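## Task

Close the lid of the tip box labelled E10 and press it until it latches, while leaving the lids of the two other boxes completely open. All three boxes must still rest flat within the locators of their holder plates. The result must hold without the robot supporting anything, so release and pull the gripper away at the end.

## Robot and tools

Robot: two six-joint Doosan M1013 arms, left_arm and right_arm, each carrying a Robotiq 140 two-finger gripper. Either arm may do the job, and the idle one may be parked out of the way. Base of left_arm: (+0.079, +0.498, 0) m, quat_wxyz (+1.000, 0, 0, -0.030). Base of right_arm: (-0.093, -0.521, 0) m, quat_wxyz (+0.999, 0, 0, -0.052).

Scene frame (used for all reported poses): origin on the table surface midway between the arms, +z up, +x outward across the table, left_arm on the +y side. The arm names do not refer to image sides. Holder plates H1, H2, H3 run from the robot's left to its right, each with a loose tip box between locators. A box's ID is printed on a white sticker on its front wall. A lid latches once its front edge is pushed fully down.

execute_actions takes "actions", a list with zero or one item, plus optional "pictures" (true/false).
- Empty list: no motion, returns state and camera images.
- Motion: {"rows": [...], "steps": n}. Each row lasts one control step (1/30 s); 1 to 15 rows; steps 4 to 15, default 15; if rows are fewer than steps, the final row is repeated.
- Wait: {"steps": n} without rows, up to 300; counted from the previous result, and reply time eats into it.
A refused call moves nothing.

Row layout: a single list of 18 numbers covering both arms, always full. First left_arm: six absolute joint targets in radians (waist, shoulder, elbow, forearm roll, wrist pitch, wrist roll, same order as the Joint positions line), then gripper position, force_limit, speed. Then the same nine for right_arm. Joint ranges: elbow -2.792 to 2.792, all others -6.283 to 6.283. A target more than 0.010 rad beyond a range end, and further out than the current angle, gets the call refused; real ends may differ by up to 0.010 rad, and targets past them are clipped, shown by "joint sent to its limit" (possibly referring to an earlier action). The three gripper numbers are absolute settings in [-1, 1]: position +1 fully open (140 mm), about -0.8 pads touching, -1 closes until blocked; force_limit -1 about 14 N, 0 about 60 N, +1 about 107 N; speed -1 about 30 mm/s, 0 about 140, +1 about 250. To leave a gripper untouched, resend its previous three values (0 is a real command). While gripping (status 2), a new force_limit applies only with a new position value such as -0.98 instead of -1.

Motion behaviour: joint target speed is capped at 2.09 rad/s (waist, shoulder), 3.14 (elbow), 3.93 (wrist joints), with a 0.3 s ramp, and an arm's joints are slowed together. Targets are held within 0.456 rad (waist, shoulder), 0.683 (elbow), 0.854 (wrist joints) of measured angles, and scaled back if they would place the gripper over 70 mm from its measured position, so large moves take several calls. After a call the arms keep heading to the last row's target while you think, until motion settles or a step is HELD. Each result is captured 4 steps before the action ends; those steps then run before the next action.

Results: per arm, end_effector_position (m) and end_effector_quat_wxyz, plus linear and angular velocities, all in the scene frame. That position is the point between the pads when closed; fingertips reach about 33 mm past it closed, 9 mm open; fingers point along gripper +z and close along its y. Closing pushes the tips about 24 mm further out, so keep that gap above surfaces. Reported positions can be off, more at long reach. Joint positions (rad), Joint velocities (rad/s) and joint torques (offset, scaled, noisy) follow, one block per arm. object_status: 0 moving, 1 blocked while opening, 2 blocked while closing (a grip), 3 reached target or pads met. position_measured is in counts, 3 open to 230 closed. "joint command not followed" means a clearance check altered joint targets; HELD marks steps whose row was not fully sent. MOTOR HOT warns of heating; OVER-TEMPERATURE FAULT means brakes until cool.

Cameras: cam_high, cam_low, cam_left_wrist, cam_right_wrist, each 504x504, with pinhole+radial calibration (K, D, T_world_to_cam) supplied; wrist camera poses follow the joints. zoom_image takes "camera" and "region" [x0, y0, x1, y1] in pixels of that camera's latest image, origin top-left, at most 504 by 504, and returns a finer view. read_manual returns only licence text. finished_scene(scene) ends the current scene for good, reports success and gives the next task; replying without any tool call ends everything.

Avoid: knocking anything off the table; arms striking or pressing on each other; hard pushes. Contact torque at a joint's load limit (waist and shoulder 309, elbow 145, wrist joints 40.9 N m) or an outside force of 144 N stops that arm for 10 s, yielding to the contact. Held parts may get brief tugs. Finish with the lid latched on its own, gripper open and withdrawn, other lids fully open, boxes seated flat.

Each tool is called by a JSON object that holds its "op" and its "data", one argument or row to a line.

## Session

{"op": "execute_actions", "data": {
  "actions": []
}}

Scene clock: 0.00 s of 7200.00 s.
left_arm: end_effector_position=(+0.2926, +0.1035, +0.1347) position_measured=3 object_status=3 end_effector_quat_wxyz=(-0.651, +0.754, -0.074, +0.050) end_effector_velocity=(+0.000, +0.000, -0.001) end_effector_angular_velocity=(-0.001, -0.000, -0.001) | right_arm: end_effector_position=(+0.2452, -0.7818, +0.2363) position_measured=3 object_status=3 end_effector_quat_wxyz=(+0.274, +0.354, +0.681, -0.579) end_effector_velocity=(-0.000, -0.000, -0.000) end_effector_angular_velocity=(+0.000, +0.000, +0.000)
Joint positions: left_arm=[-1.342  0.695  1.797  0.38   2.033  0.249] | right_arm=[ 0.193  0.094  2.489 -1.369  1.485  0.366]
Joint velocities: left_arm=[-0.     0.001  0.     0.    -0.002 -0.001] | right_arm=[-0.  0.  0. -0. -0.  0.]
Joint torques (N m, as the joint torque sensors report them, + toward a larger angle): no reading
camera_calibration (this result's frames):
cam_left_wrist: T_world_to_cam=[[0.0530967, -0.121872, -0.991125, 0.136772], [-0.977375, -0.209838, -0.0265577, 0.320061], [-0.204739, 0.970111, -0.130257, 0.156268], [0, 0, 0, 1]] pos_world=[0.337552, -0.0677674, 0.164414]
cam_right_wrist: T_world_to_cam=[[0.873533, 0.0223464, -0.486252, -0.0764848], [0.475225, 0.177083, 0.86186, -0.175338], [0.105367, -0.983942, 0.144068, -0.643557], [0, 0, 0, 1]] pos_world=[0.217947, -0.600465, 0.206642]

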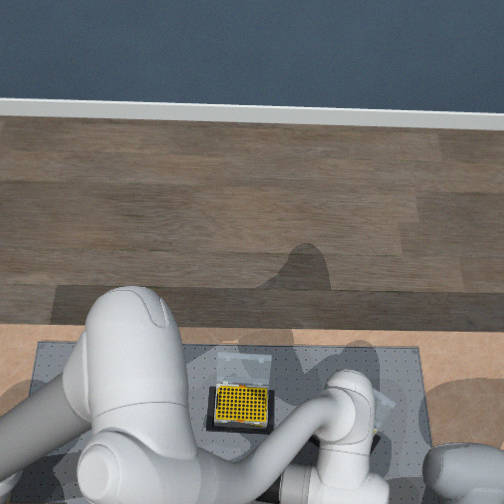

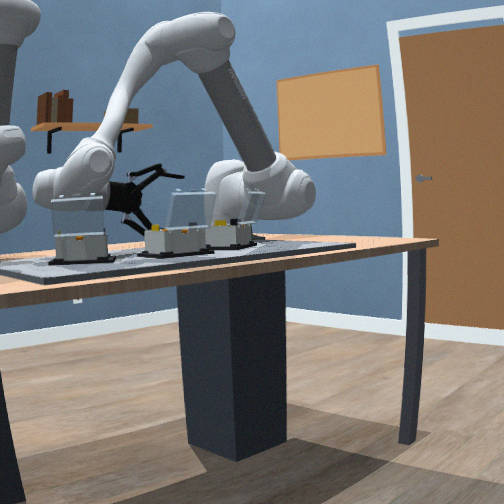

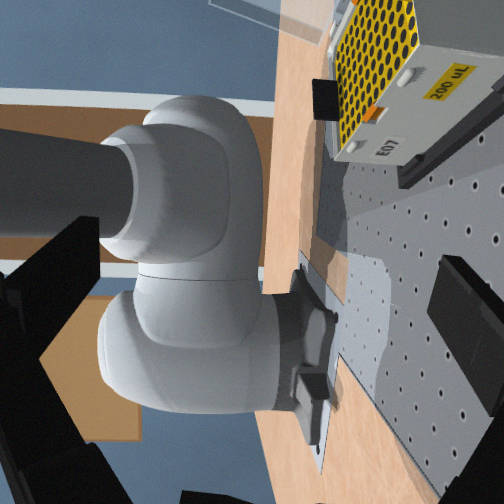

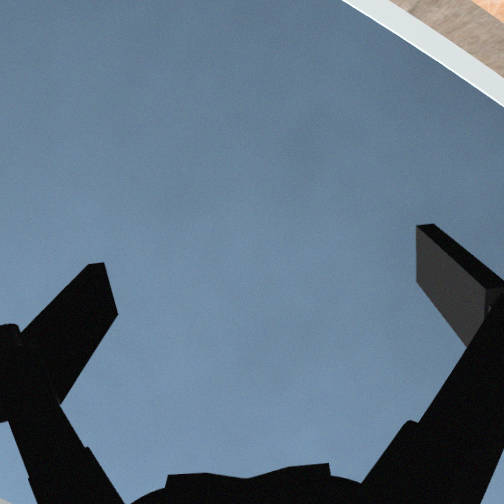

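{"op": "execute_actions", "data": {
  "actions": [
    {"rows":[[-1.342,0.2,1.797,0.38,2.033,0.249,1,0,0,0.193,-0.209,2.322,0,0.287,4.71,1,0,0]],"steps":15}
  ]
}}

{"op": "execute_actions", "data": {
  "actions": [
    {"rows":[[0.6,0.2,1.797,0.38,2.033,0.249,1,0,0,0.193,-0.209,2.322,0,0.287,4.71,1,0,0]],"steps":15}
  ]
}}

{"op": "execute_actions", "data": {
  "actions": [
    {"steps":15}
  ]
}}

{"op": "execute_actions", "data": {
  "actions": [
    {"rows":[[0.6,0.2,1.797,0.38,2.033,0.249,1,0,0,0.95,-0.209,2.322,0,0.287,4.71,1,0,0]],"steps":15}
  ]
}}

{"op": "execute_actions", "data": {
  "actions": [
    {"steps":20}
  ],
  "pictures": true
}}

Scene clock: 0.73 s of 7200.00 s.
left_arm: end_effector_position=(+0.2907, +0.1144, +0.2510) position_measured=3 object_status=3 end_effector_quat_wxyz=(-0.545, +0.834, -0.051, +0.077) end_effector_velocity=(-0.017, +0.096, +0.410) end_effector_angular_velocity=(-0.977, -0.165, -0.001) | right_arm: end_effector_position=(+0.2765, -0.6854, +0.1287) position_measured=3 object_status=3 end_effector_quat_wxyz=(+0.290, +0.689, +0.620, -0.238) end_effector_velocity=(+0.212, +0.435, -0.236) end_effector_angular_velocity=(+1.876, -2.071, -1.233)
Joint positions: left_arm=[-1.342  0.419  1.797  0.38   2.033  0.249] | right_arm=[ 0.193 -0.036  2.417 -0.932  1.049  0.803]
Joint velocities: left_arm=[-0.001 -0.99  -0.    -0.001 -0.001 -0.   ] | right_arm=[-0.    -0.306 -0.168  1.371 -1.344  1.37 ]
Joint torques (N m, as the joint torque sensors report them, + toward a larger angle): left_arm=[  2.16 -72.93 -31.77   4.18   2.55  -0.17] | right_arm=[ -1.03 -20.6  -23.93   0.57   1.69  -0.51]
Steps of this call (steps 1 to 11: nothing new was sent; steps 12 to 22: the first 11 steps of this action). Readings (joint positions | what the end effector reports):
12: left_arm=[-1.342 0.694 1.797 0.380 2.033 0.249] | right_arm=[0.193 0.094 2.489 -1.367 1.484 0.367] | left_arm position_measured=3 object_status=3 | right_arm position_measured=3 object_status=3
13: left_arm=[-1.342 0.688 1.798 0.380 2.033 0.249] | right_arm=[0.193 0.090 2.486 -1.355 1.472 0.379] | left_arm position_measured=3 object_status=3 | right_arm position_measured=3 object_status=3
15: left_arm=[-1.342 0.653 1.798 0.380 2.033 0.249] | right_arm=[0.193 0.066 2.473 -1.289 1.405 0.446] | left_arm position_measured=3 object_status=3 | right_arm position_measured=3 object_status=3
19: left_arm=[-1.342 0.519 1.797 0.380 2.033 0.249] | right_arm=[0.193 -0.001 2.436 -1.075 1.191 0.660] | left_arm position_measured=3 object_status=3 | right_arm position_measured=3 object_status=3
22: the state above

Scene clock: 1.23 s of 7200.00 s.
left_arm: end_effector_position=(+0.3738, +0.2125, +0.3355) position_measured=3 object_status=3 end_effector_quat_wxyz=(-0.464, +0.881, +0.087, +0.034) end_effector_velocity=(+0.290, +0.304, +0.009) end_effector_angular_velocity=(-0.023, -0.011, +1.018) | right_arm: end_effector_position=(+0.4041, -0.4906, +0.1400) position_measured=3 object_status=3 end_effector_quat_wxyz=(+0.078, +0.968, +0.100, +0.215) end_effector_velocity=(+0.248, +0.244, +0.207) end_effector_angular_velocity=(+2.027, -1.195, -2.485)
Joint positions: left_arm=[-1.069  0.208  1.797  0.38   2.033  0.249] | right_arm=[ 0.193 -0.155  2.352 -0.296  0.525  1.678]
Joint velocities: left_arm=[ 1.018 -0.023 -0.002  0.    -0.    -0.   ] | right_arm=[-0.    -0.179 -0.098  0.977 -0.784  2.343]
Joint torques (N m, as the joint torque sensors report them, + toward a larger angle): left_arm=[  1.22 -55.35 -36.69   4.65   2.41   0.12] | right_arm=[ -1.6  -17.15 -33.55   3.45  -0.26  -0.45]
Steps of this call (steps 1 to 4: the last 4 steps of your previous action; steps 5 to 15: the first 11 steps of this action). Readings (joint positions | what the end effector reports):
5: left_arm=[-1.342 0.257 1.797 0.380 2.033 0.249] | right_arm=[0.193 -0.083 2.391 -0.694 0.844 1.045] | left_arm position_measured=3 object_status=3 | right_arm position_measured=3 object_status=3
6: left_arm=[-1.337 0.234 1.797 0.380 2.033 0.249] | right_arm=[0.193 -0.091 2.387 -0.648 0.807 1.098] | left_arm position_measured=3 object_status=3 | right_arm position_measured=3 object_status=3
8: left_arm=[-1.306 0.211 1.797 0.380 2.033 0.249] | right_arm=[0.193 -0.107 2.378 -0.561 0.737 1.208] | left_arm position_measured=3 object_status=3 | right_arm position_measured=3 object_status=3
12: left_arm=[-1.173 0.211 1.797 0.380 2.033 0.249] | right_arm=[0.193 -0.136 2.362 -0.401 0.609 1.457] | left_arm position_measured=3 object_status=3 | right_arm position_measured=3 object_status=3
15: the state above

Scene clock: 1.73 s of 7200.00 s.
left_arm: end_effector_position=(+0.4757, +0.3968, +0.3378) position_measured=3 object_status=3 end_effector_quat_wxyz=(-0.455, +0.830, +0.311, -0.085) end_effector_velocity=(+0.103, +0.407, +0.002) end_effector_angular_velocity=(-0.004, -0.005, +1.024) | right_arm: end_effector_position=(+0.4736, -0.4372, +0.2202) position_measured=3 object_status=3 end_effector_quat_wxyz=(-0.287, +0.611, -0.707, +0.209) end_effector_velocity=(+0.024, +0.013, +0.036) end_effector_angular_velocity=(+2.534, +0.097, -2.806)
Joint positions: left_arm=[-0.551  0.202  1.797  0.38   2.033  0.249] | right_arm=[ 0.193 -0.206  2.323 -0.014  0.299  3.388]
Joint velocities: left_arm=[ 1.024 -0.006 -0.     0.    -0.001  0.   ] | right_arm=[-0.    -0.019 -0.01   0.104 -0.083  3.681]
Joint torques (N m, as the joint torque sensors report them, + toward a larger angle): left_arm=[  2.93 -56.99 -37.06   4.57   2.21   0.29] | right_arm=[ -0.92 -13.56 -36.7    3.5   -1.01   0.18]
Kept back: nothing.
Steps of this call (steps 1 to 4: the last 4 steps of your previous action; steps 5 to 15: the robot went on to your last target). Readings (joint positions | what the end effector reports):
1: left_arm=[-1.035 0.208 1.797 0.380 2.033 0.249] | right_arm=[0.193 -0.161 2.348 -0.263 0.498 1.760] | left_arm position_measured=3 object_status=3 | right_arm position_measured=3 object_status=3
2: left_arm=[-1.000 0.207 1.797 0.380 2.033 0.249] | right_arm=[0.193 -0.167 2.345 -0.232 0.473 1.848] | left_arm position_measured=3 object_status=3 | right_arm position_measured=3 object_status=3
4: left_arm=[-0.931 0.206 1.797 0.380 2.033 0.249] | right_arm=[0.193 -0.177 2.339 -0.174 0.427 2.041] | left_arm position_measured=3 object_status=3 | right_arm position_measured=3 object_status=3
8: left_arm=[-0.793 0.204 1.797 0.380 2.033 0.249] | right_arm=[0.193 -0.195 2.330 -0.078 0.350 2.514] | left_arm position_measured=3 object_status=3 | right_arm position_measured=3 object_status=3
15: the state above

Scene clock: 2.10 s of 7200.00 s.
left_arm: end_effector_position=(+0.4848, +0.5517, +0.3384) position_measured=3 object_status=3 end_effector_quat_wxyz=(-0.431, +0.756, +0.463, -0.169) end_effector_velocity=(-0.056, +0.416, +0.001) end_effector_angular_velocity=(-0.000, -0.001, +1.024) | right_arm: end_effector_position=(+0.4433, -0.3130, +0.2237) position_measured=3 object_status=3 end_effector_quat_wxyz=(+0.357, -0.392, +0.847, -0.045) end_effector_velocity=(-0.173, +0.454, +0.004) end_effector_angular_velocity=(+0.736, +0.222, -0.000)
Joint positions: left_arm=[-0.17   0.201  1.797  0.38   2.033  0.249] | right_arm=[ 0.415 -0.208  2.322 -0.005  0.291  4.16 ]
Joint velocities: left_arm=[ 1.024 -0.003  0.001  0.     0.001  0.   ] | right_arm=[ 0.844 -0.002 -0.002  0.01  -0.008  1.133]
Joint torques (N m, as the joint torque sensors report them, + toward a larger angle): left_arm=[  5.09 -58.91 -37.49   4.9    2.27   0.36] | right_arm=[ -0.17 -17.38 -35.75   3.76  -0.93  -0.75]
Steps of this call (steps 1 to 11: the first 11 steps of this action). Readings (joint positions | what the end effector reports):
1: left_arm=[-0.517 0.202 1.797 0.380 2.033 0.249] | right_arm=[0.193 -0.207 2.323 -0.011 0.296 3.512] | left_arm position_measured=3 object_status=3 | right_arm position_measured=3 object_status=3
2: left_arm=[-0.482 0.202 1.797 0.380 2.033 0.249] | right_arm=[0.195 -0.207 2.323 -0.009 0.294 3.626] | left_arm position_measured=3 object_status=3 | right_arm position_measured=3 object_status=3
4: left_arm=[-0.413 0.202 1.797 0.380 2.033 0.249] | right_arm=[0.217 -0.208 2.323 -0.007 0.293 3.811] | left_arm position_measured=3 object_status=3 | right_arm position_measured=3 object_status=3
8: left_arm=[-0.274 0.201 1.797 0.380 2.033 0.249] | right_arm=[0.330 -0.208 2.323 -0.006 0.292 4.030] | left_arm position_measured=3 object_status=3 | right_arm position_measured=3 object_status=3
11: the state above

Scene clock: 2.77 s of 7200.00 s.
left_arm: end_effector_position=(+0.3575, +0.7982, +0.3386) position_measured=3 object_status=3 end_effector_quat_wxyz=(-0.348, +0.555, +0.692, -0.305) end_effector_velocity=(-0.278, +0.257, +0.001) end_effector_angular_velocity=(-0.002, +0.001, +0.924) | right_arm: end_effector_position=(+0.2648, -0.0692, +0.2253) position_measured=3 object_status=3 end_effector_quat_wxyz=(+0.331, -0.383, +0.849, +0.147) end_effector_velocity=(-0.087, +0.069, +0.000) end_effector_angular_velocity=(+0.086, +0.094, +0.055)
Joint positions: left_arm=[0.521 0.2   1.797 0.38  2.033 0.249] | right_arm=[ 0.946 -0.209  2.322 -0.     0.287  4.706]
Joint velocities: left_arm=[ 0.924 -0.001  0.001 -0.     0.002  0.001] | right_arm=[ 0.193 -0.    -0.     0.002 -0.001  0.186]
Joint torques (N m, as the joint torque sensors report them, + toward a larger angle): left_arm=[ -6.06 -54.5  -38.72   4.52   2.59   0.37] | right_arm=[-11.67  -9.88 -37.78   3.5   -1.37  -0.85]
Kept back: nothing.
Steps of this call (steps 1 to 4: the last 4 steps of your previous action; steps 5 to 20: the robot went on to your last target). Readings (joint positions | what the end effector reports):
1: left_arm=[-0.136 0.201 1.797 0.380 2.033 0.249] | right_arm=[0.444 -0.208 2.322 -0.004 0.291 4.197] | left_arm position_measured=3 object_status=3 | right_arm position_measured=3 object_status=3
2: left_arm=[-0.101 0.201 1.797 0.380 2.033 0.249] | right_arm=[0.472 -0.208 2.322 -0.004 0.290 4.231] | left_arm position_measured=3 object_status=3 | right_arm position_measured=3 object_status=3
4: left_arm=[-0.032 0.201 1.797 0.380 2.033 0.249] | right_arm=[0.529 -0.208 2.322 -0.004 0.290 4.294] | left_arm position_measured=3 object_status=3 | right_arm position_measured=3 object_status=3
8: left_arm=[0.107 0.200 1.797 0.380 2.033 0.249] | right_arm=[0.643 -0.209 2.322 -0.003 0.289 4.407] | left_arm position_measured=3 object_status=3 | right_arm position_measured=3 object_status=3
20: the state above
camera_calibration (this result's frames):
cam_left_wrist: T_world_to_cam=[[0.509949, 0.288126, -0.810516, -0.131584], [0.488696, -0.87245, -0.00267246, 0.531349], [-0.707905, -0.394733, -0.585711, 0.945701], [0, 0, 0, 1]] pos_world=[0.476899, 0.874788, 0.448676]
cam_right_wrist: T_world_to_cam=[[-0.659655, 0.748769, 0.0648144, 0.217179], [0.385818, 0.263364, 0.884186, -0.276791], [0.644981, 0.608264, -0.462617, 0.161062], [0, 0, 0, 1]] pos_world=[0.146172, -0.187688, 0.305168]

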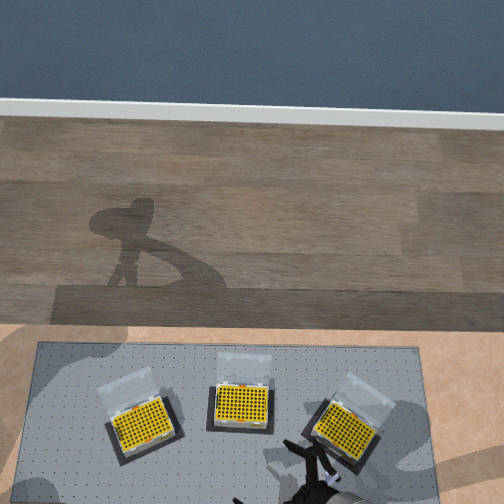

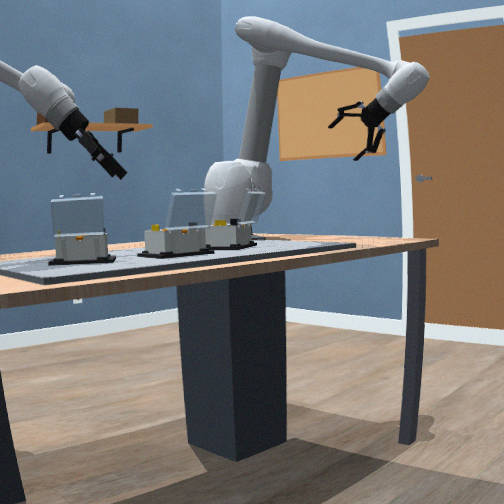

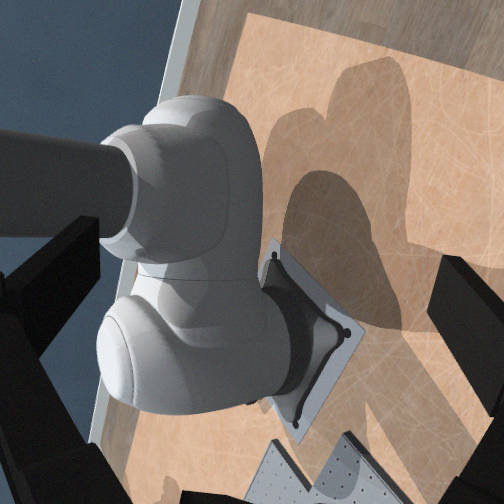

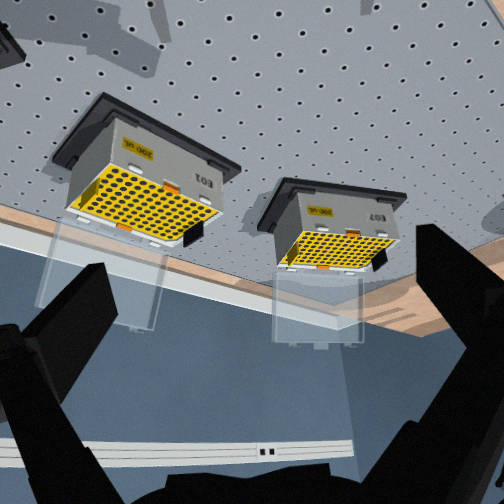

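{"op": "zoom_image", "data": {
  "camera": "cam_right_wrist",
  "region": [100, 110, 260, 230]
}}

Region (100, 110, 260, 230) of cam_right_wrist's 504x504 image, scaled by 3.150, with more detail than that image has; it fills the top 378 rows of this view, and the rest is white.

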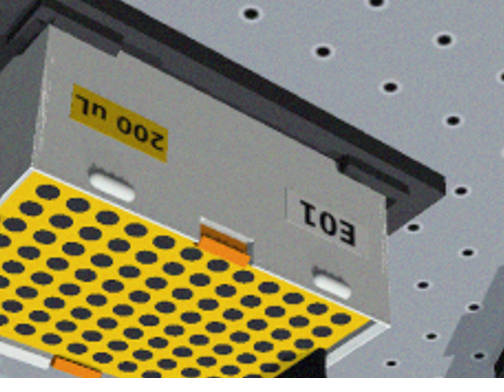

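{"op": "execute_actions", "data": {
  "actions": [
    {"rows":[[0.6,0.2,1.797,0.38,2.033,0.249,1,0,0,0.95,0.11,1.782,0,1.25,3.953,-0.03,0,0]],"steps":15}
  ]
}}

{"op": "execute_actions", "data": {
  "actions": [
    {"rows":[[0.6,0.2,1.797,0.38,2.033,0.249,1,0,0,0.415,0.11,1.782,0,1.25,3.953,-0.03,0,0]],"steps":15}
  ]
}}

{"op": "execute_actions", "data": {
  "actions": [
    {"steps":15}
  ],
  "pictures": true
}}

Scene clock: 3.73 s of 7200.00 s.
left_arm: end_effector_position=(+0.3328, +0.8193, +0.3387) position_measured=3 object_status=3 end_effector_quat_wxyz=(-0.335, +0.527, +0.713, -0.318) end_effector_velocity=(+0.000, +0.000, +0.000) end_effector_angular_velocity=(+0.001, -0.000, -0.001) | right_arm: end_effector_position=(+0.2848, -0.0429, +0.2414) position_measured=77 object_status=0 end_effector_quat_wxyz=(-0.103, +0.647, -0.755, -0.014) end_effector_velocity=(-0.041, -0.046, +0.123) end_effector_angular_velocity=(-1.767, +1.055, +1.811)
Joint positions: left_arm=[0.6   0.2   1.797 0.38  2.033 0.249] | right_arm=[0.95  0.031 1.916 0.    0.986 4.142]
Joint velocities: left_arm=[-0.     0.    -0.001  0.001 -0.     0.   ] | right_arm=[ 0.     0.785 -1.318 -0.     2.556 -1.851]
Joint torques (N m, as the joint torque sensors report them, + toward a larger angle): left_arm=[  2.9  -52.32 -39.01   4.63   2.59   0.13] | right_arm=[  4.5  -60.33 -28.23   2.94   0.3    0.36]
Steps of this call (steps 1 to 18: the robot went on to your last target; steps 19 to 29: the first 11 steps of this action). Readings (joint positions | what the end effector reports):
19: left_arm=[0.600 0.200 1.797 0.380 2.033 0.249] | right_arm=[0.950 -0.209 2.321 0.000 0.288 4.709] | left_arm position_measured=3 object_status=3 | right_arm position_measured=3 object_status=0
20: left_arm=[0.600 0.200 1.797 0.380 2.033 0.249] | right_arm=[0.950 -0.204 2.314 0.000 0.300 4.699] | left_arm position_measured=3 object_status=3 | right_arm position_measured=9 object_status=0
22: left_arm=[0.600 0.200 1.797 0.380 2.033 0.249] | right_arm=[0.950 -0.180 2.272 0.000 0.367 4.640] | left_arm position_measured=3 object_status=3 | right_arm position_measured=24 object_status=0
26: left_arm=[0.600 0.200 1.797 0.380 2.033 0.249] | right_arm=[0.950 -0.068 2.083 0.000 0.674 4.375] | left_arm position_measured=3 object_status=3 | right_arm position_measured=54 object_status=0
29: the state above

Scene clock: 4.23 s of 7200.00 s.
left_arm: end_effector_position=(+0.3328, +0.8193, +0.3387) position_measured=3 object_status=3 end_effector_quat_wxyz=(-0.335, +0.527, +0.713, -0.318) end_effector_velocity=(+0.001, +0.000, -0.000) end_effector_angular_velocity=(+0.002, -0.003, -0.001) | right_arm: end_effector_position=(+0.3769, -0.1487, +0.2596) position_measured=132 object_status=3 end_effector_quat_wxyz=(+0.001, -0.632, +0.775, +0.000) end_effector_velocity=(+0.300, -0.377, +0.000) end_effector_angular_velocity=(-0.003, +0.005, -0.799)
Joint positions: left_arm=[0.6   0.2   1.797 0.38  2.033 0.249] | right_arm=[0.717 0.108 1.784 0.    1.247 3.956]
Joint velocities: left_arm=[-0.    -0.    -0.001 -0.    -0.002 -0.001] | right_arm=[-0.805  0.004 -0.005 -0.     0.007 -0.006]
Joint torques (N m, as the joint torque sensors report them, + toward a larger angle): left_arm=[  3.1  -52.72 -38.59   4.99   2.41   0.29] | right_arm=[  0.3  -55.72 -38.76   4.12   0.3   -0.81]
Steps of this call (steps 1 to 4: the last 4 steps of your previous action; steps 5 to 15: the first 11 steps of this action). Readings (joint positions | what the end effector reports):
5: left_arm=[0.600 0.200 1.797 0.380 2.033 0.249] | right_arm=[0.949 0.107 1.787 0.000 1.240 3.960] | left_arm position_measured=3 object_status=3 | right_arm position_measured=115 object_status=0
6: left_arm=[0.600 0.200 1.797 0.380 2.033 0.249] | right_arm=[0.944 0.108 1.784 0.000 1.248 3.956] | left_arm position_measured=3 object_status=3 | right_arm position_measured=123 object_status=0
8: left_arm=[0.600 0.200 1.797 0.380 2.033 0.249] | right_arm=[0.910 0.108 1.785 0.000 1.247 3.956] | left_arm position_measured=3 object_status=3 | right_arm position_measured=132 object_status=0
12: left_arm=[0.600 0.200 1.797 0.380 2.033 0.249] | right_arm=[0.798 0.108 1.785 0.000 1.247 3.956] | left_arm position_measured=3 object_status=3 | right_arm position_measured=132 object_status=0
15: the state above

Scene clock: 4.73 s of 7200.00 s.
left_arm: end_effector_position=(+0.3328, +0.8193, +0.3387) position_measured=3 object_status=3 end_effector_quat_wxyz=(-0.335, +0.527, +0.713, -0.318) end_effector_velocity=(+0.000, -0.000, +0.001) end_effector_angular_velocity=(+0.000, -0.002, -0.000) | right_arm: end_effector_position=(+0.4666, -0.3049, +0.2597) position_measured=132 object_status=3 end_effector_quat_wxyz=(-0.000, -0.510, +0.860, +0.000) end_effector_velocity=(-0.001, -0.000, -0.000) end_effector_angular_velocity=(-0.000, +0.001, -0.001)
Joint positions: left_arm=[0.6   0.2   1.797 0.38  2.033 0.249] | right_arm=[0.415 0.11  1.782 0.    1.25  3.953]
Joint velocities: left_arm=[-0.    -0.002 -0.001 -0.001 -0.     0.001] | right_arm=[-0.    -0.     0.    -0.     0.001  0.001]
Joint torques (N m, as the joint torque sensors report them, + toward a larger angle): left_arm=[  2.45 -53.2  -37.45   4.67   2.19   0.26] | right_arm=[ -0.52 -51.58 -38.74   4.37   0.35  -0.45]
Kept back: nothing.
Steps of this call (steps 1 to 4: the last 4 steps of your previous action; steps 5 to 15: the robot went on to your last target). Readings (joint positions | what the end effector reports):
1: left_arm=[0.600 0.200 1.797 0.380 2.033 0.249] | right_arm=[0.690 0.109 1.784 0.000 1.248 3.956] | left_arm position_measured=3 object_status=3 | right_arm position_measured=132 object_status=3
2: left_arm=[0.600 0.200 1.797 0.380 2.033 0.249] | right_arm=[0.662 0.109 1.784 0.000 1.248 3.955] | left_arm position_measured=3 object_status=3 | right_arm position_measured=132 object_status=3
4: left_arm=[0.600 0.200 1.797 0.380 2.033 0.249] | right_arm=[0.608 0.109 1.783 0.000 1.248 3.955] | left_arm position_measured=3 object_status=3 | right_arm position_measured=132 object_status=3
8: left_arm=[0.600 0.200 1.797 0.380 2.033 0.249] | right_arm=[0.499 0.110 1.783 0.000 1.249 3.954] | left_arm position_measured=3 object_status=3 | right_arm position_measured=132 object_status=3
15: the state above
camera_calibration (this result's frames):
cam_left_wrist: T_world_to_cam=[[0.485491, 0.327663, -0.810515, -0.149347], [0.556363, -0.830935, -0.00266254, 0.505341], [-0.674358, -0.449648, -0.585711, 0.970415], [0, 0, 0, 1]] pos_world=[0.445761, 0.905186, 0.448681]
cam_right_wrist: T_world_to_cam=[[-0.802234, 0.59615, -0.0320407, 0.569696], [0.550832, 0.759811, 0.345356, -0.108669], [0.230229, 0.259407, -0.937925, 0.400791], [0, 0, 0, 1]] pos_world=[0.424614, -0.361025, 0.431695]

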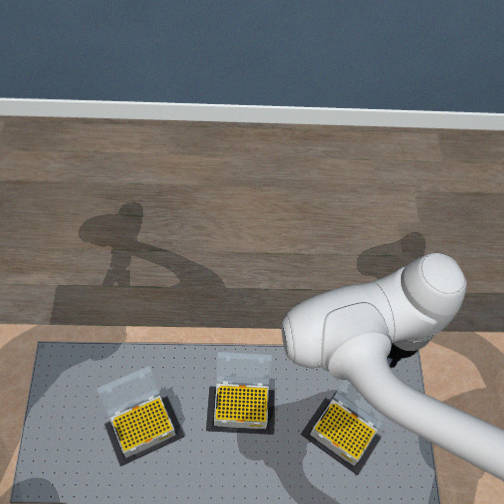

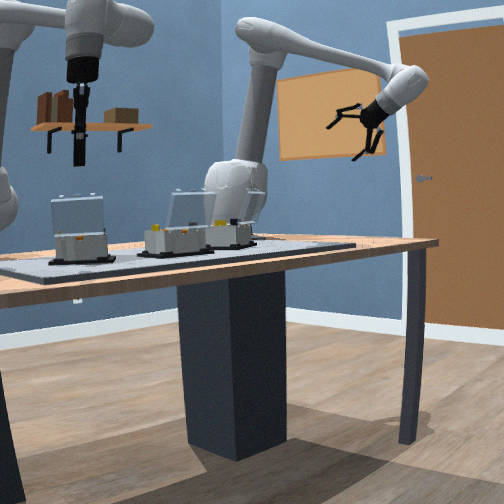

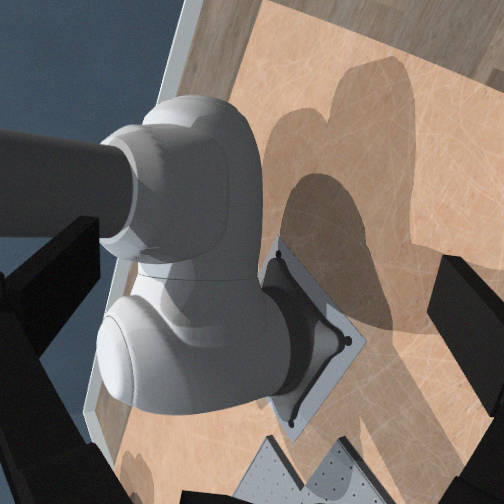

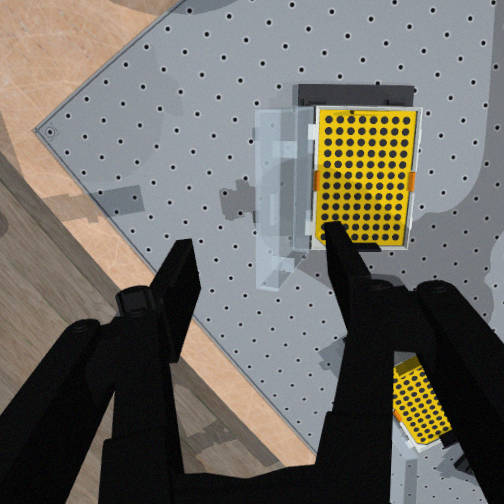

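{"op": "execute_actions", "data": {
  "actions": [
    {"rows":[[0.6,0.2,1.797,0.38,2.033,0.249,1,0,0,0.412,0.133,1.846,0,1.163,4.1,-0.03,0,0]],"steps":10}
  ]
}}

{"op": "execute_actions", "data": {
  "actions": [
    {"rows":[[0.6,0.2,1.797,0.38,2.033,0.249,1,0,0,0.412,0.168,1.899,0,1.075,4.1,-0.03,0,0]],"steps":15}
  ],
  "pictures": true
}}

Scene clock: 5.67 s of 7200.00 s.
left_arm: end_effector_position=(+0.3328, +0.8194, +0.3387) position_measured=3 object_status=3 end_effector_quat_wxyz=(-0.335, +0.527, +0.713, -0.318) end_effector_velocity=(+0.000, -0.000, +0.001) end_effector_angular_velocity=(+0.000, -0.000, -0.000) | right_arm: end_effector_position=(+0.4643, -0.3075, +0.2161) position_measured=132 object_status=3 end_effector_quat_wxyz=(-0.001, -0.450, +0.893, +0.000) end_effector_velocity=(-0.010, -0.010, -0.151) end_effector_angular_velocity=(+0.000, -0.003, -0.495)
Joint positions: left_arm=[0.6   0.2   1.797 0.38  2.033 0.249] | right_arm=[ 0.412  0.131  1.841 -0.     1.171  4.087]
Joint velocities: left_arm=[-0.001 -0.001 -0.    -0.     0.001 -0.   ] | right_arm=[-0.01   0.077  0.204 -0.    -0.284  0.485]
Joint torques (N m, as the joint torque sensors report them, + toward a larger angle): left_arm=[  3.45 -54.17 -37.45   4.77   2.25   0.34] | right_arm=[  0.12 -74.96 -55.53   5.84   0.96  -0.62]
Steps of this call (steps 1 to 15: the robot went on to your last target; steps 16 to 22: nothing new was sent; steps 23 to 28: the first 6 steps of this action). Readings (joint positions | what the end effector reports):
23: left_arm=[0.600 0.200 1.797 0.380 2.033 0.249] | right_arm=[0.415 0.110 1.782 0.000 1.250 3.954] | left_arm position_measured=3 object_status=3 | right_arm position_measured=132 object_status=3
24: left_arm=[0.600 0.200 1.797 0.380 2.033 0.249] | right_arm=[0.415 0.112 1.787 0.000 1.243 3.966] | left_arm position_measured=3 object_status=3 | right_arm position_measured=132 object_status=3
26: left_arm=[0.600 0.200 1.797 0.380 2.033 0.249] | right_arm=[0.413 0.122 1.816 0.000 1.204 4.030] | left_arm position_measured=3 object_status=3 | right_arm position_measured=132 object_status=3
28: the state above

Scene clock: 6.17 s of 7200.00 s.
left_arm: end_effector_position=(+0.3328, +0.8194, +0.3387) position_measured=3 object_status=3 end_effector_quat_wxyz=(-0.335, +0.527, +0.713, -0.318) end_effector_velocity=(-0.001, -0.000, +0.001) end_effector_angular_velocity=(+0.001, -0.000, +0.001) | right_arm: end_effector_position=(+0.4643, -0.3077, +0.1652) position_measured=132 object_status=3 end_effector_quat_wxyz=(-0.000, -0.444, +0.896, +0.000) end_effector_velocity=(-0.000, -0.000, -0.001) end_effector_angular_velocity=(-0.000, +0.000, +0.000)
Joint positions: left_arm=[0.6   0.2   1.797 0.38  2.033 0.249] | right_arm=[ 0.412  0.168  1.899 -0.     1.075  4.1  ]
Joint velocities: left_arm=[ 0.    -0.001  0.     0.     0.001 -0.   ] | right_arm=[ 0.     0.     0.001  0.    -0.001 -0.   ]
Joint torques (N m, as the joint torque sensors report them, + toward a larger angle): left_arm=[  1.94 -50.84 -38.5    4.67   2.15  -0.27] | right_arm=[ -1.06 -54.49 -36.08   3.81   0.19  -0.37]
Steps of this call (steps 1 to 4: the last 4 steps of your previous action; steps 5 to 15: the first 11 steps of this action). Readings (joint positions | what the end effector reports):
5: left_arm=[0.600 0.200 1.797 0.380 2.033 0.249] | right_arm=[0.412 0.134 1.847 -0.000 1.161 4.100] | left_arm position_measured=3 object_status=3 | right_arm position_measured=132 object_status=3
6: left_arm=[0.600 0.200 1.797 0.380 2.033 0.249] | right_arm=[0.412 0.138 1.853 -0.000 1.149 4.100] | left_arm position_measured=3 object_status=3 | right_arm position_measured=132 object_status=3
8: left_arm=[0.600 0.200 1.797 0.380 2.033 0.249] | right_arm=[0.412 0.159 1.885 -0.000 1.099 4.100] | left_arm position_measured=3 object_status=3 | right_arm position_measured=132 object_status=3
12: left_arm=[0.600 0.200 1.797 0.380 2.033 0.249] | right_arm=[0.412 0.168 1.899 -0.000 1.075 4.100] | left_arm position_measured=3 object_status=3 | right_arm position_measured=132 object_status=3
15: the state above
camera_calibration (this result's frames):
cam_left_wrist: T_world_to_cam=[[0.485523, 0.327684, -0.810488, -0.149386], [0.556362, -0.830936, -0.00266247, 0.505341], [-0.674336, -0.449632, -0.58575, 0.970431], [0, 0, 0, 1]] pos_world=[0.445774, 0.905194, 0.4487]
cam_right_wrist: T_world_to_cam=[[-0.70394, 0.709529, -0.0321988, 0.555767], [0.658305, 0.668797, 0.345462, -0.150547], [0.26665, 0.221988, -0.93788, 0.284966], [0, 0, 0, 1]] pos_world=[0.414347, -0.356907, 0.337167]

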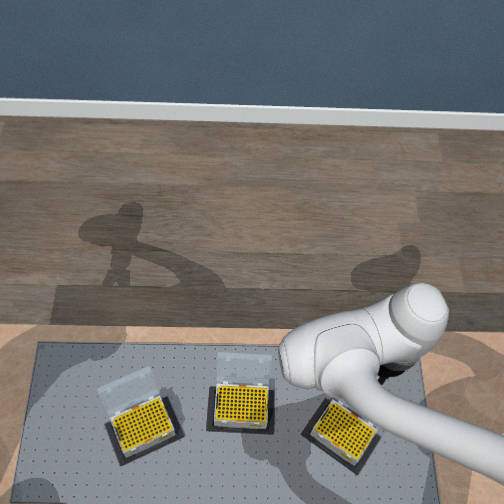

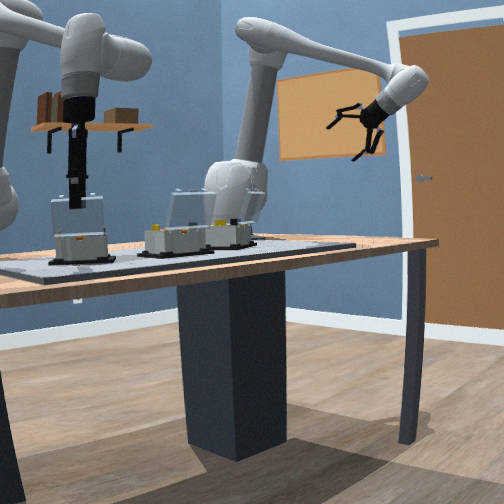

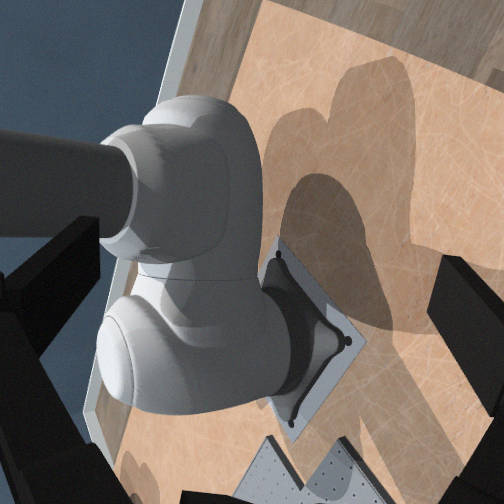

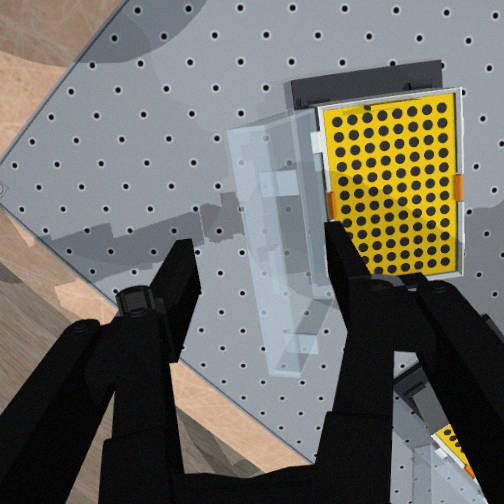

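Matches scene 1. Sweep slowly.

{"op": "execute_actions", "data": {
  "actions": [
    {"rows":[[0.6,0.2,1.797,0.38,2.033,0.249,1,0,0,0.424,0.162,1.906,0,1.074,4.111,-0.03,0,0],[0.6,0.2,1.797,0.38,2.033,0.249,1,0,0,0.424,0.162,1.906,0,1.074,4.111,-0.03,0,0],[0.6,0.2,1.797,0.38,2.033,0.249,1,0,0,0.424,0.162,1.906,0,1.074,4.111,-0.03,0,0],[0.6,0.2,1.797,0.38,2.033,0.249,1,0,0,0.435,0.156,1.913,0,1.073,4.123,-0.03,0,0],[0.6,0.2,1.797,0.38,2.033,0.249,1,0,0,0.435,0.156,1.913,0,1.073,4.123,-0.03,0,0],[0.6,0.2,1.797,0.38,2.033,0.249,1,0,0,0.435,0.156,1.913,0,1.073,4.123,-0.03,0,0],[0.6,0.2,1.797,0.38,2.033,0.249,1,0,0,0.447,0.15,1.921,0,1.071,4.134,-0.03,0,0],[0.6,0.2,1.797,0.38,2.033,0.249,1,0,0,0.447,0.15,1.921,0,1.071,4.134,-0.03,0,0],[0.6,0.2,1.797,0.38,2.033,0.249,1,0,0,0.447,0.15,1.921,0,1.071,4.134,-0.03,0,0],[0.6,0.2,1.797,0.38,2.033,0.249,1,0,0,0.458,0.144,1.928,0,1.07,4.146,-0.03,0,0],[0.6,0.2,1.797,0.38,2.033,0.249,1,0,0,0.458,0.144,1.928,0,1.07,4.146,-0.03,0,0],[0.6,0.2,1.797,0.38,2.033,0.249,1,0,0,0.458,0.144,1.928,0,1.07,4.146,-0.03,0,0],[0.6,0.2,1.797,0.38,2.033,0.249,1,0,0,0.47,0.138,1.935,0,1.069,4.157,-0.03,0,0]],"steps":15}
  ]
}}

{"op": "execute_actions", "data": {
  "actions": [
    {"rows":[[0.6,0.2,1.797,0.38,2.033,0.249,1,0,0,0.485,0.133,1.944,0,1.065,4.172,-0.03,0,0],[0.6,0.2,1.797,0.38,2.033,0.249,1,0,0,0.485,0.133,1.944,0,1.065,4.172,-0.03,0,0],[0.6,0.2,1.797,0.38,2.033,0.249,1,0,0,0.485,0.133,1.944,0,1.065,4.172,-0.03,0,0],[0.6,0.2,1.797,0.38,2.033,0.249,1,0,0,0.499,0.128,1.952,0,1.062,4.186,-0.03,0,0],[0.6,0.2,1.797,0.38,2.033,0.249,1,0,0,0.499,0.128,1.952,0,1.062,4.186,-0.03,0,0],[0.6,0.2,1.797,0.38,2.033,0.249,1,0,0,0.499,0.128,1.952,0,1.062,4.186,-0.03,0,0],[0.6,0.2,1.797,0.38,2.033,0.249,1,0,0,0.514,0.123,1.961,0,1.058,4.2,-0.03,0,0],[0.6,0.2,1.797,0.38,2.033,0.249,1,0,0,0.514,0.123,1.961,0,1.058,4.2,-0.03,0,0],[0.6,0.2,1.797,0.38,2.033,0.249,1,0,0,0.514,0.123,1.961,0,1.058,4.2,-0.03,0,0],[0.6,0.2,1.797,0.38,2.033,0.249,1,0,0,0.528,0.118,1.969,0,1.055,4.215,-0.03,0,0],[0.6,0.2,1.797,0.38,2.033,0.249,1,0,0,0.528,0.118,1.969,0,1.055,4.215,-0.03,0,0],[0.6,0.2,1.797,0.38,2.033,0.249,1,0,0,0.528,0.118,1.969,0,1.055,4.215,-0.03,0,0],[0.6,0.2,1.797,0.38,2.033,0.249,1,0,0,0.5425,0.113,1.978,0,1.051,4.23,-0.03,0,0]],"steps":15}
  ]
}}

{"op": "execute_actions", "data": {
  "actions": [
    {"steps":8}
  ],
  "pictures": true
}}

Scene clock: 7.07 s of 7200.00 s.
left_arm: end_effector_position=(+0.3328, +0.8194, +0.3387) position_measured=3 object_status=3 end_effector_quat_wxyz=(-0.335, +0.527, +0.713, -0.318) end_effector_velocity=(-0.001, -0.000, +0.001) end_effector_angular_velocity=(+0.002, -0.001, +0.001) | right_arm: end_effector_position=(+0.4425, -0.2905, +0.1649) position_measured=132 object_status=3 end_effector_quat_wxyz=(-0.000, -0.444, +0.896, +0.000) end_effector_velocity=(-0.086, +0.060, +0.000) end_effector_angular_velocity=(-0.002, +0.004, -0.006)
Joint positions: left_arm=[0.6   0.2   1.797 0.38  2.033 0.249] | right_arm=[ 0.451  0.148  1.924 -0.     1.071  4.139]
Joint velocities: left_arm=[ 0.001 -0.002 -0.     0.     0.001 -0.   ] | right_arm=[ 0.147 -0.082  0.096 -0.    -0.01   0.154]
Joint torques (N m, as the joint torque sensors report them, + toward a larger angle): left_arm=[  1.29 -51.66 -37.62   4.64   2.26   0.17] | right_arm=[  6.24 -61.18 -34.3    4.03   0.97  -0.87]
Steps of this call (steps 1 to 4: the last 4 steps of your previous action; steps 5 to 15: the robot went on to your last target; step 16: nothing new was sent; steps 17 to 27: the first 11 steps of this action). Readings (joint positions | what the end effector reports):
17: left_arm=[0.600 0.200 1.797 0.380 2.033 0.249] | right_arm=[0.413 0.168 1.899 -0.000 1.075 4.101] | left_arm position_measured=3 object_status=3 | right_arm position_measured=132 object_status=3
18: left_arm=[0.600 0.200 1.797 0.380 2.033 0.249] | right_arm=[0.417 0.166 1.902 -0.000 1.075 4.105] | left_arm position_measured=3 object_status=3 | right_arm position_measured=132 object_status=3
20: left_arm=[0.600 0.200 1.797 0.380 2.033 0.249] | right_arm=[0.424 0.162 1.906 -0.000 1.074 4.111] | left_arm position_measured=3 object_status=3 | right_arm position_measured=132 object_status=3
24: left_arm=[0.600 0.200 1.797 0.380 2.033 0.249] | right_arm=[0.440 0.154 1.916 -0.000 1.072 4.127] | left_arm position_measured=3 object_status=3 | right_arm position_measured=132 object_status=3
27: the state above

Scene clock: 7.57 s of 7200.00 s.
left_arm: end_effector_position=(+0.3328, +0.8194, +0.3387) position_measured=3 object_status=3 end_effector_quat_wxyz=(-0.335, +0.527, +0.713, -0.318) end_effector_velocity=(+0.000, +0.000, +0.000) end_effector_angular_velocity=(+0.000, +0.001, +0.000) | right_arm: end_effector_position=(+0.4075, -0.2629, +0.1604) position_measured=132 object_status=3 end_effector_quat_wxyz=(-0.000, -0.445, +0.896, -0.000) end_effector_velocity=(-0.098, +0.069, -0.016) end_effector_angular_velocity=(-0.003, +0.007, -0.008)
Joint positions: left_arm=[0.6   0.2   1.797 0.38  2.033 0.249] | right_arm=[ 0.519  0.121  1.964 -0.     1.057  4.206]
Joint velocities: left_arm=[-0.     0.001 -0.001  0.     0.001 -0.001] | right_arm=[ 0.183 -0.067  0.11   0.    -0.036  0.191]
Joint torques (N m, as the joint torque sensors report them, + toward a larger angle): left_arm=[ -0.29 -52.55 -38.2    4.67   2.42   0.21] | right_arm=[  6.45 -58.33 -33.34   4.09  -0.01  -0.08]
Steps of this call (steps 1 to 4: the last 4 steps of your previous action; steps 5 to 15: the first 11 steps of this action). Readings (joint positions | what the end effector reports):
5: left_arm=[0.600 0.200 1.797 0.380 2.033 0.249] | right_arm=[0.470 0.138 1.935 -0.000 1.069 4.157] | left_arm position_measured=3 object_status=3 | right_arm position_measured=132 object_status=3
6: left_arm=[0.600 0.200 1.797 0.380 2.033 0.249] | right_arm=[0.476 0.136 1.938 -0.000 1.067 4.163] | left_arm position_measured=3 object_status=3 | right_arm position_measured=132 object_status=3
8: left_arm=[0.600 0.200 1.797 0.380 2.033 0.249] | right_arm=[0.485 0.133 1.944 -0.000 1.065 4.171] | left_arm position_measured=3 object_status=3 | right_arm position_measured=132 object_status=3
12: left_arm=[0.600 0.200 1.797 0.380 2.033 0.249] | right_arm=[0.504 0.126 1.955 -0.000 1.060 4.191] | left_arm position_measured=3 object_status=3 | right_arm position_measured=132 object_status=3
15: the state above

Scene clock: 7.83 s of 7200.00 s.
left_arm: end_effector_position=(+0.3328, +0.8194, +0.3387) position_measured=3 object_status=3 end_effector_quat_wxyz=(-0.335, +0.527, +0.713, -0.318) end_effector_velocity=(-0.000, -0.000, +0.000) end_effector_angular_velocity=(-0.001, +0.002, +0.000) | right_arm: end_effector_position=(+0.3953, -0.2541, +0.1582) position_measured=132 object_status=3 end_effector_quat_wxyz=(-0.000, -0.444, +0.896, +0.000) end_effector_velocity=(-0.001, +0.000, -0.000) end_effector_angular_velocity=(-0.000, +0.000, -0.001)
Joint positions: left_arm=[0.6   0.2   1.797 0.38  2.033 0.249] | right_arm=[ 0.542  0.113  1.978 -0.     1.051  4.23 ]
Joint velocities: left_arm=[-0.     0.001  0.     0.     0.002  0.   ] | right_arm=[ 0.001 -0.     0.001 -0.    -0.001  0.002]
Joint torques (N m, as the joint torque sensors report them, + toward a larger angle): left_arm=[  2.79 -53.15 -38.51   5.06   2.3    0.08] | right_arm=[ -0.57 -47.85 -35.49   3.49   0.52  -0.71]
Kept back: nothing.
Steps of this call (steps 1 to 4: the last 4 steps of your previous action; steps 5 to 8: the robot went on to your last target). Readings (joint positions | what the end effector reports):
1: left_arm=[0.600 0.200 1.797 0.380 2.033 0.249] | right_arm=[0.524 0.119 1.967 -0.000 1.056 4.211] | left_arm position_measured=3 object_status=3 | right_arm position_measured=132 object_status=3
2: left_arm=[0.600 0.200 1.797 0.380 2.033 0.249] | right_arm=[0.528 0.118 1.969 -0.000 1.055 4.214] | left_arm position_measured=3 object_status=3 | right_arm position_measured=132 object_status=3
4: left_arm=[0.600 0.200 1.797 0.380 2.033 0.249] | right_arm=[0.539 0.114 1.976 -0.000 1.052 4.226] | left_arm position_measured=3 object_status=3 | right_arm position_measured=132 object_status=3
8: the state above
camera_calibration (this result's frames):
cam_left_wrist: T_world_to_cam=[[0.485523, 0.327685, -0.810487, -0.149386], [0.556362, -0.830936, -0.00266271, 0.505341], [-0.674335, -0.449632, -0.58575, 0.970431], [0, 0, 0, 1]] pos_world=[0.445774, 0.905194, 0.4487]
cam_right_wrist: T_world_to_cam=[[-0.704303, 0.70917, -0.0321764, 0.46909], [0.657999, 0.669152, 0.34536, -0.138317], [0.26645, 0.222066, -0.937918, 0.284989], [0, 0, 0, 1]] pos_world=[0.345458, -0.303396, 0.330159]

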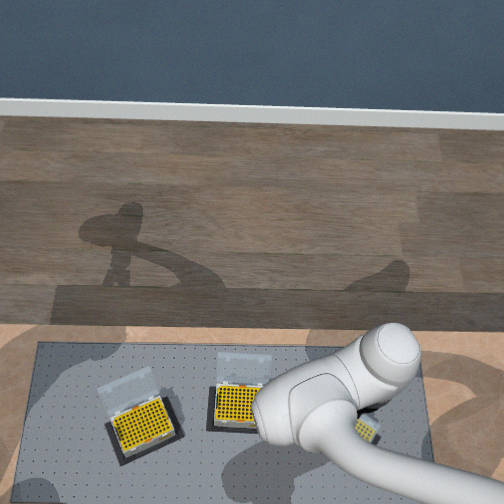

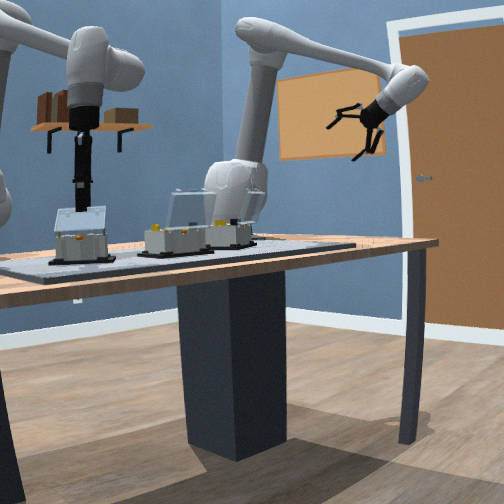

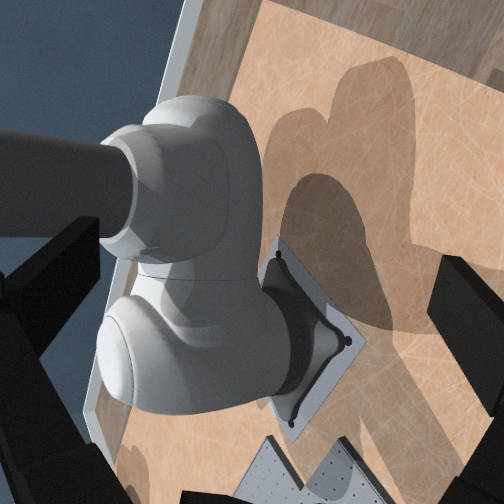

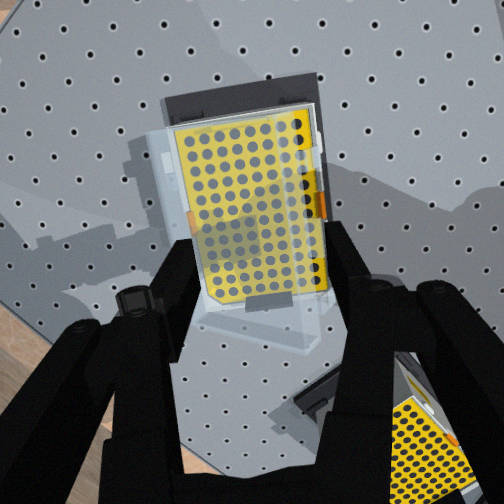

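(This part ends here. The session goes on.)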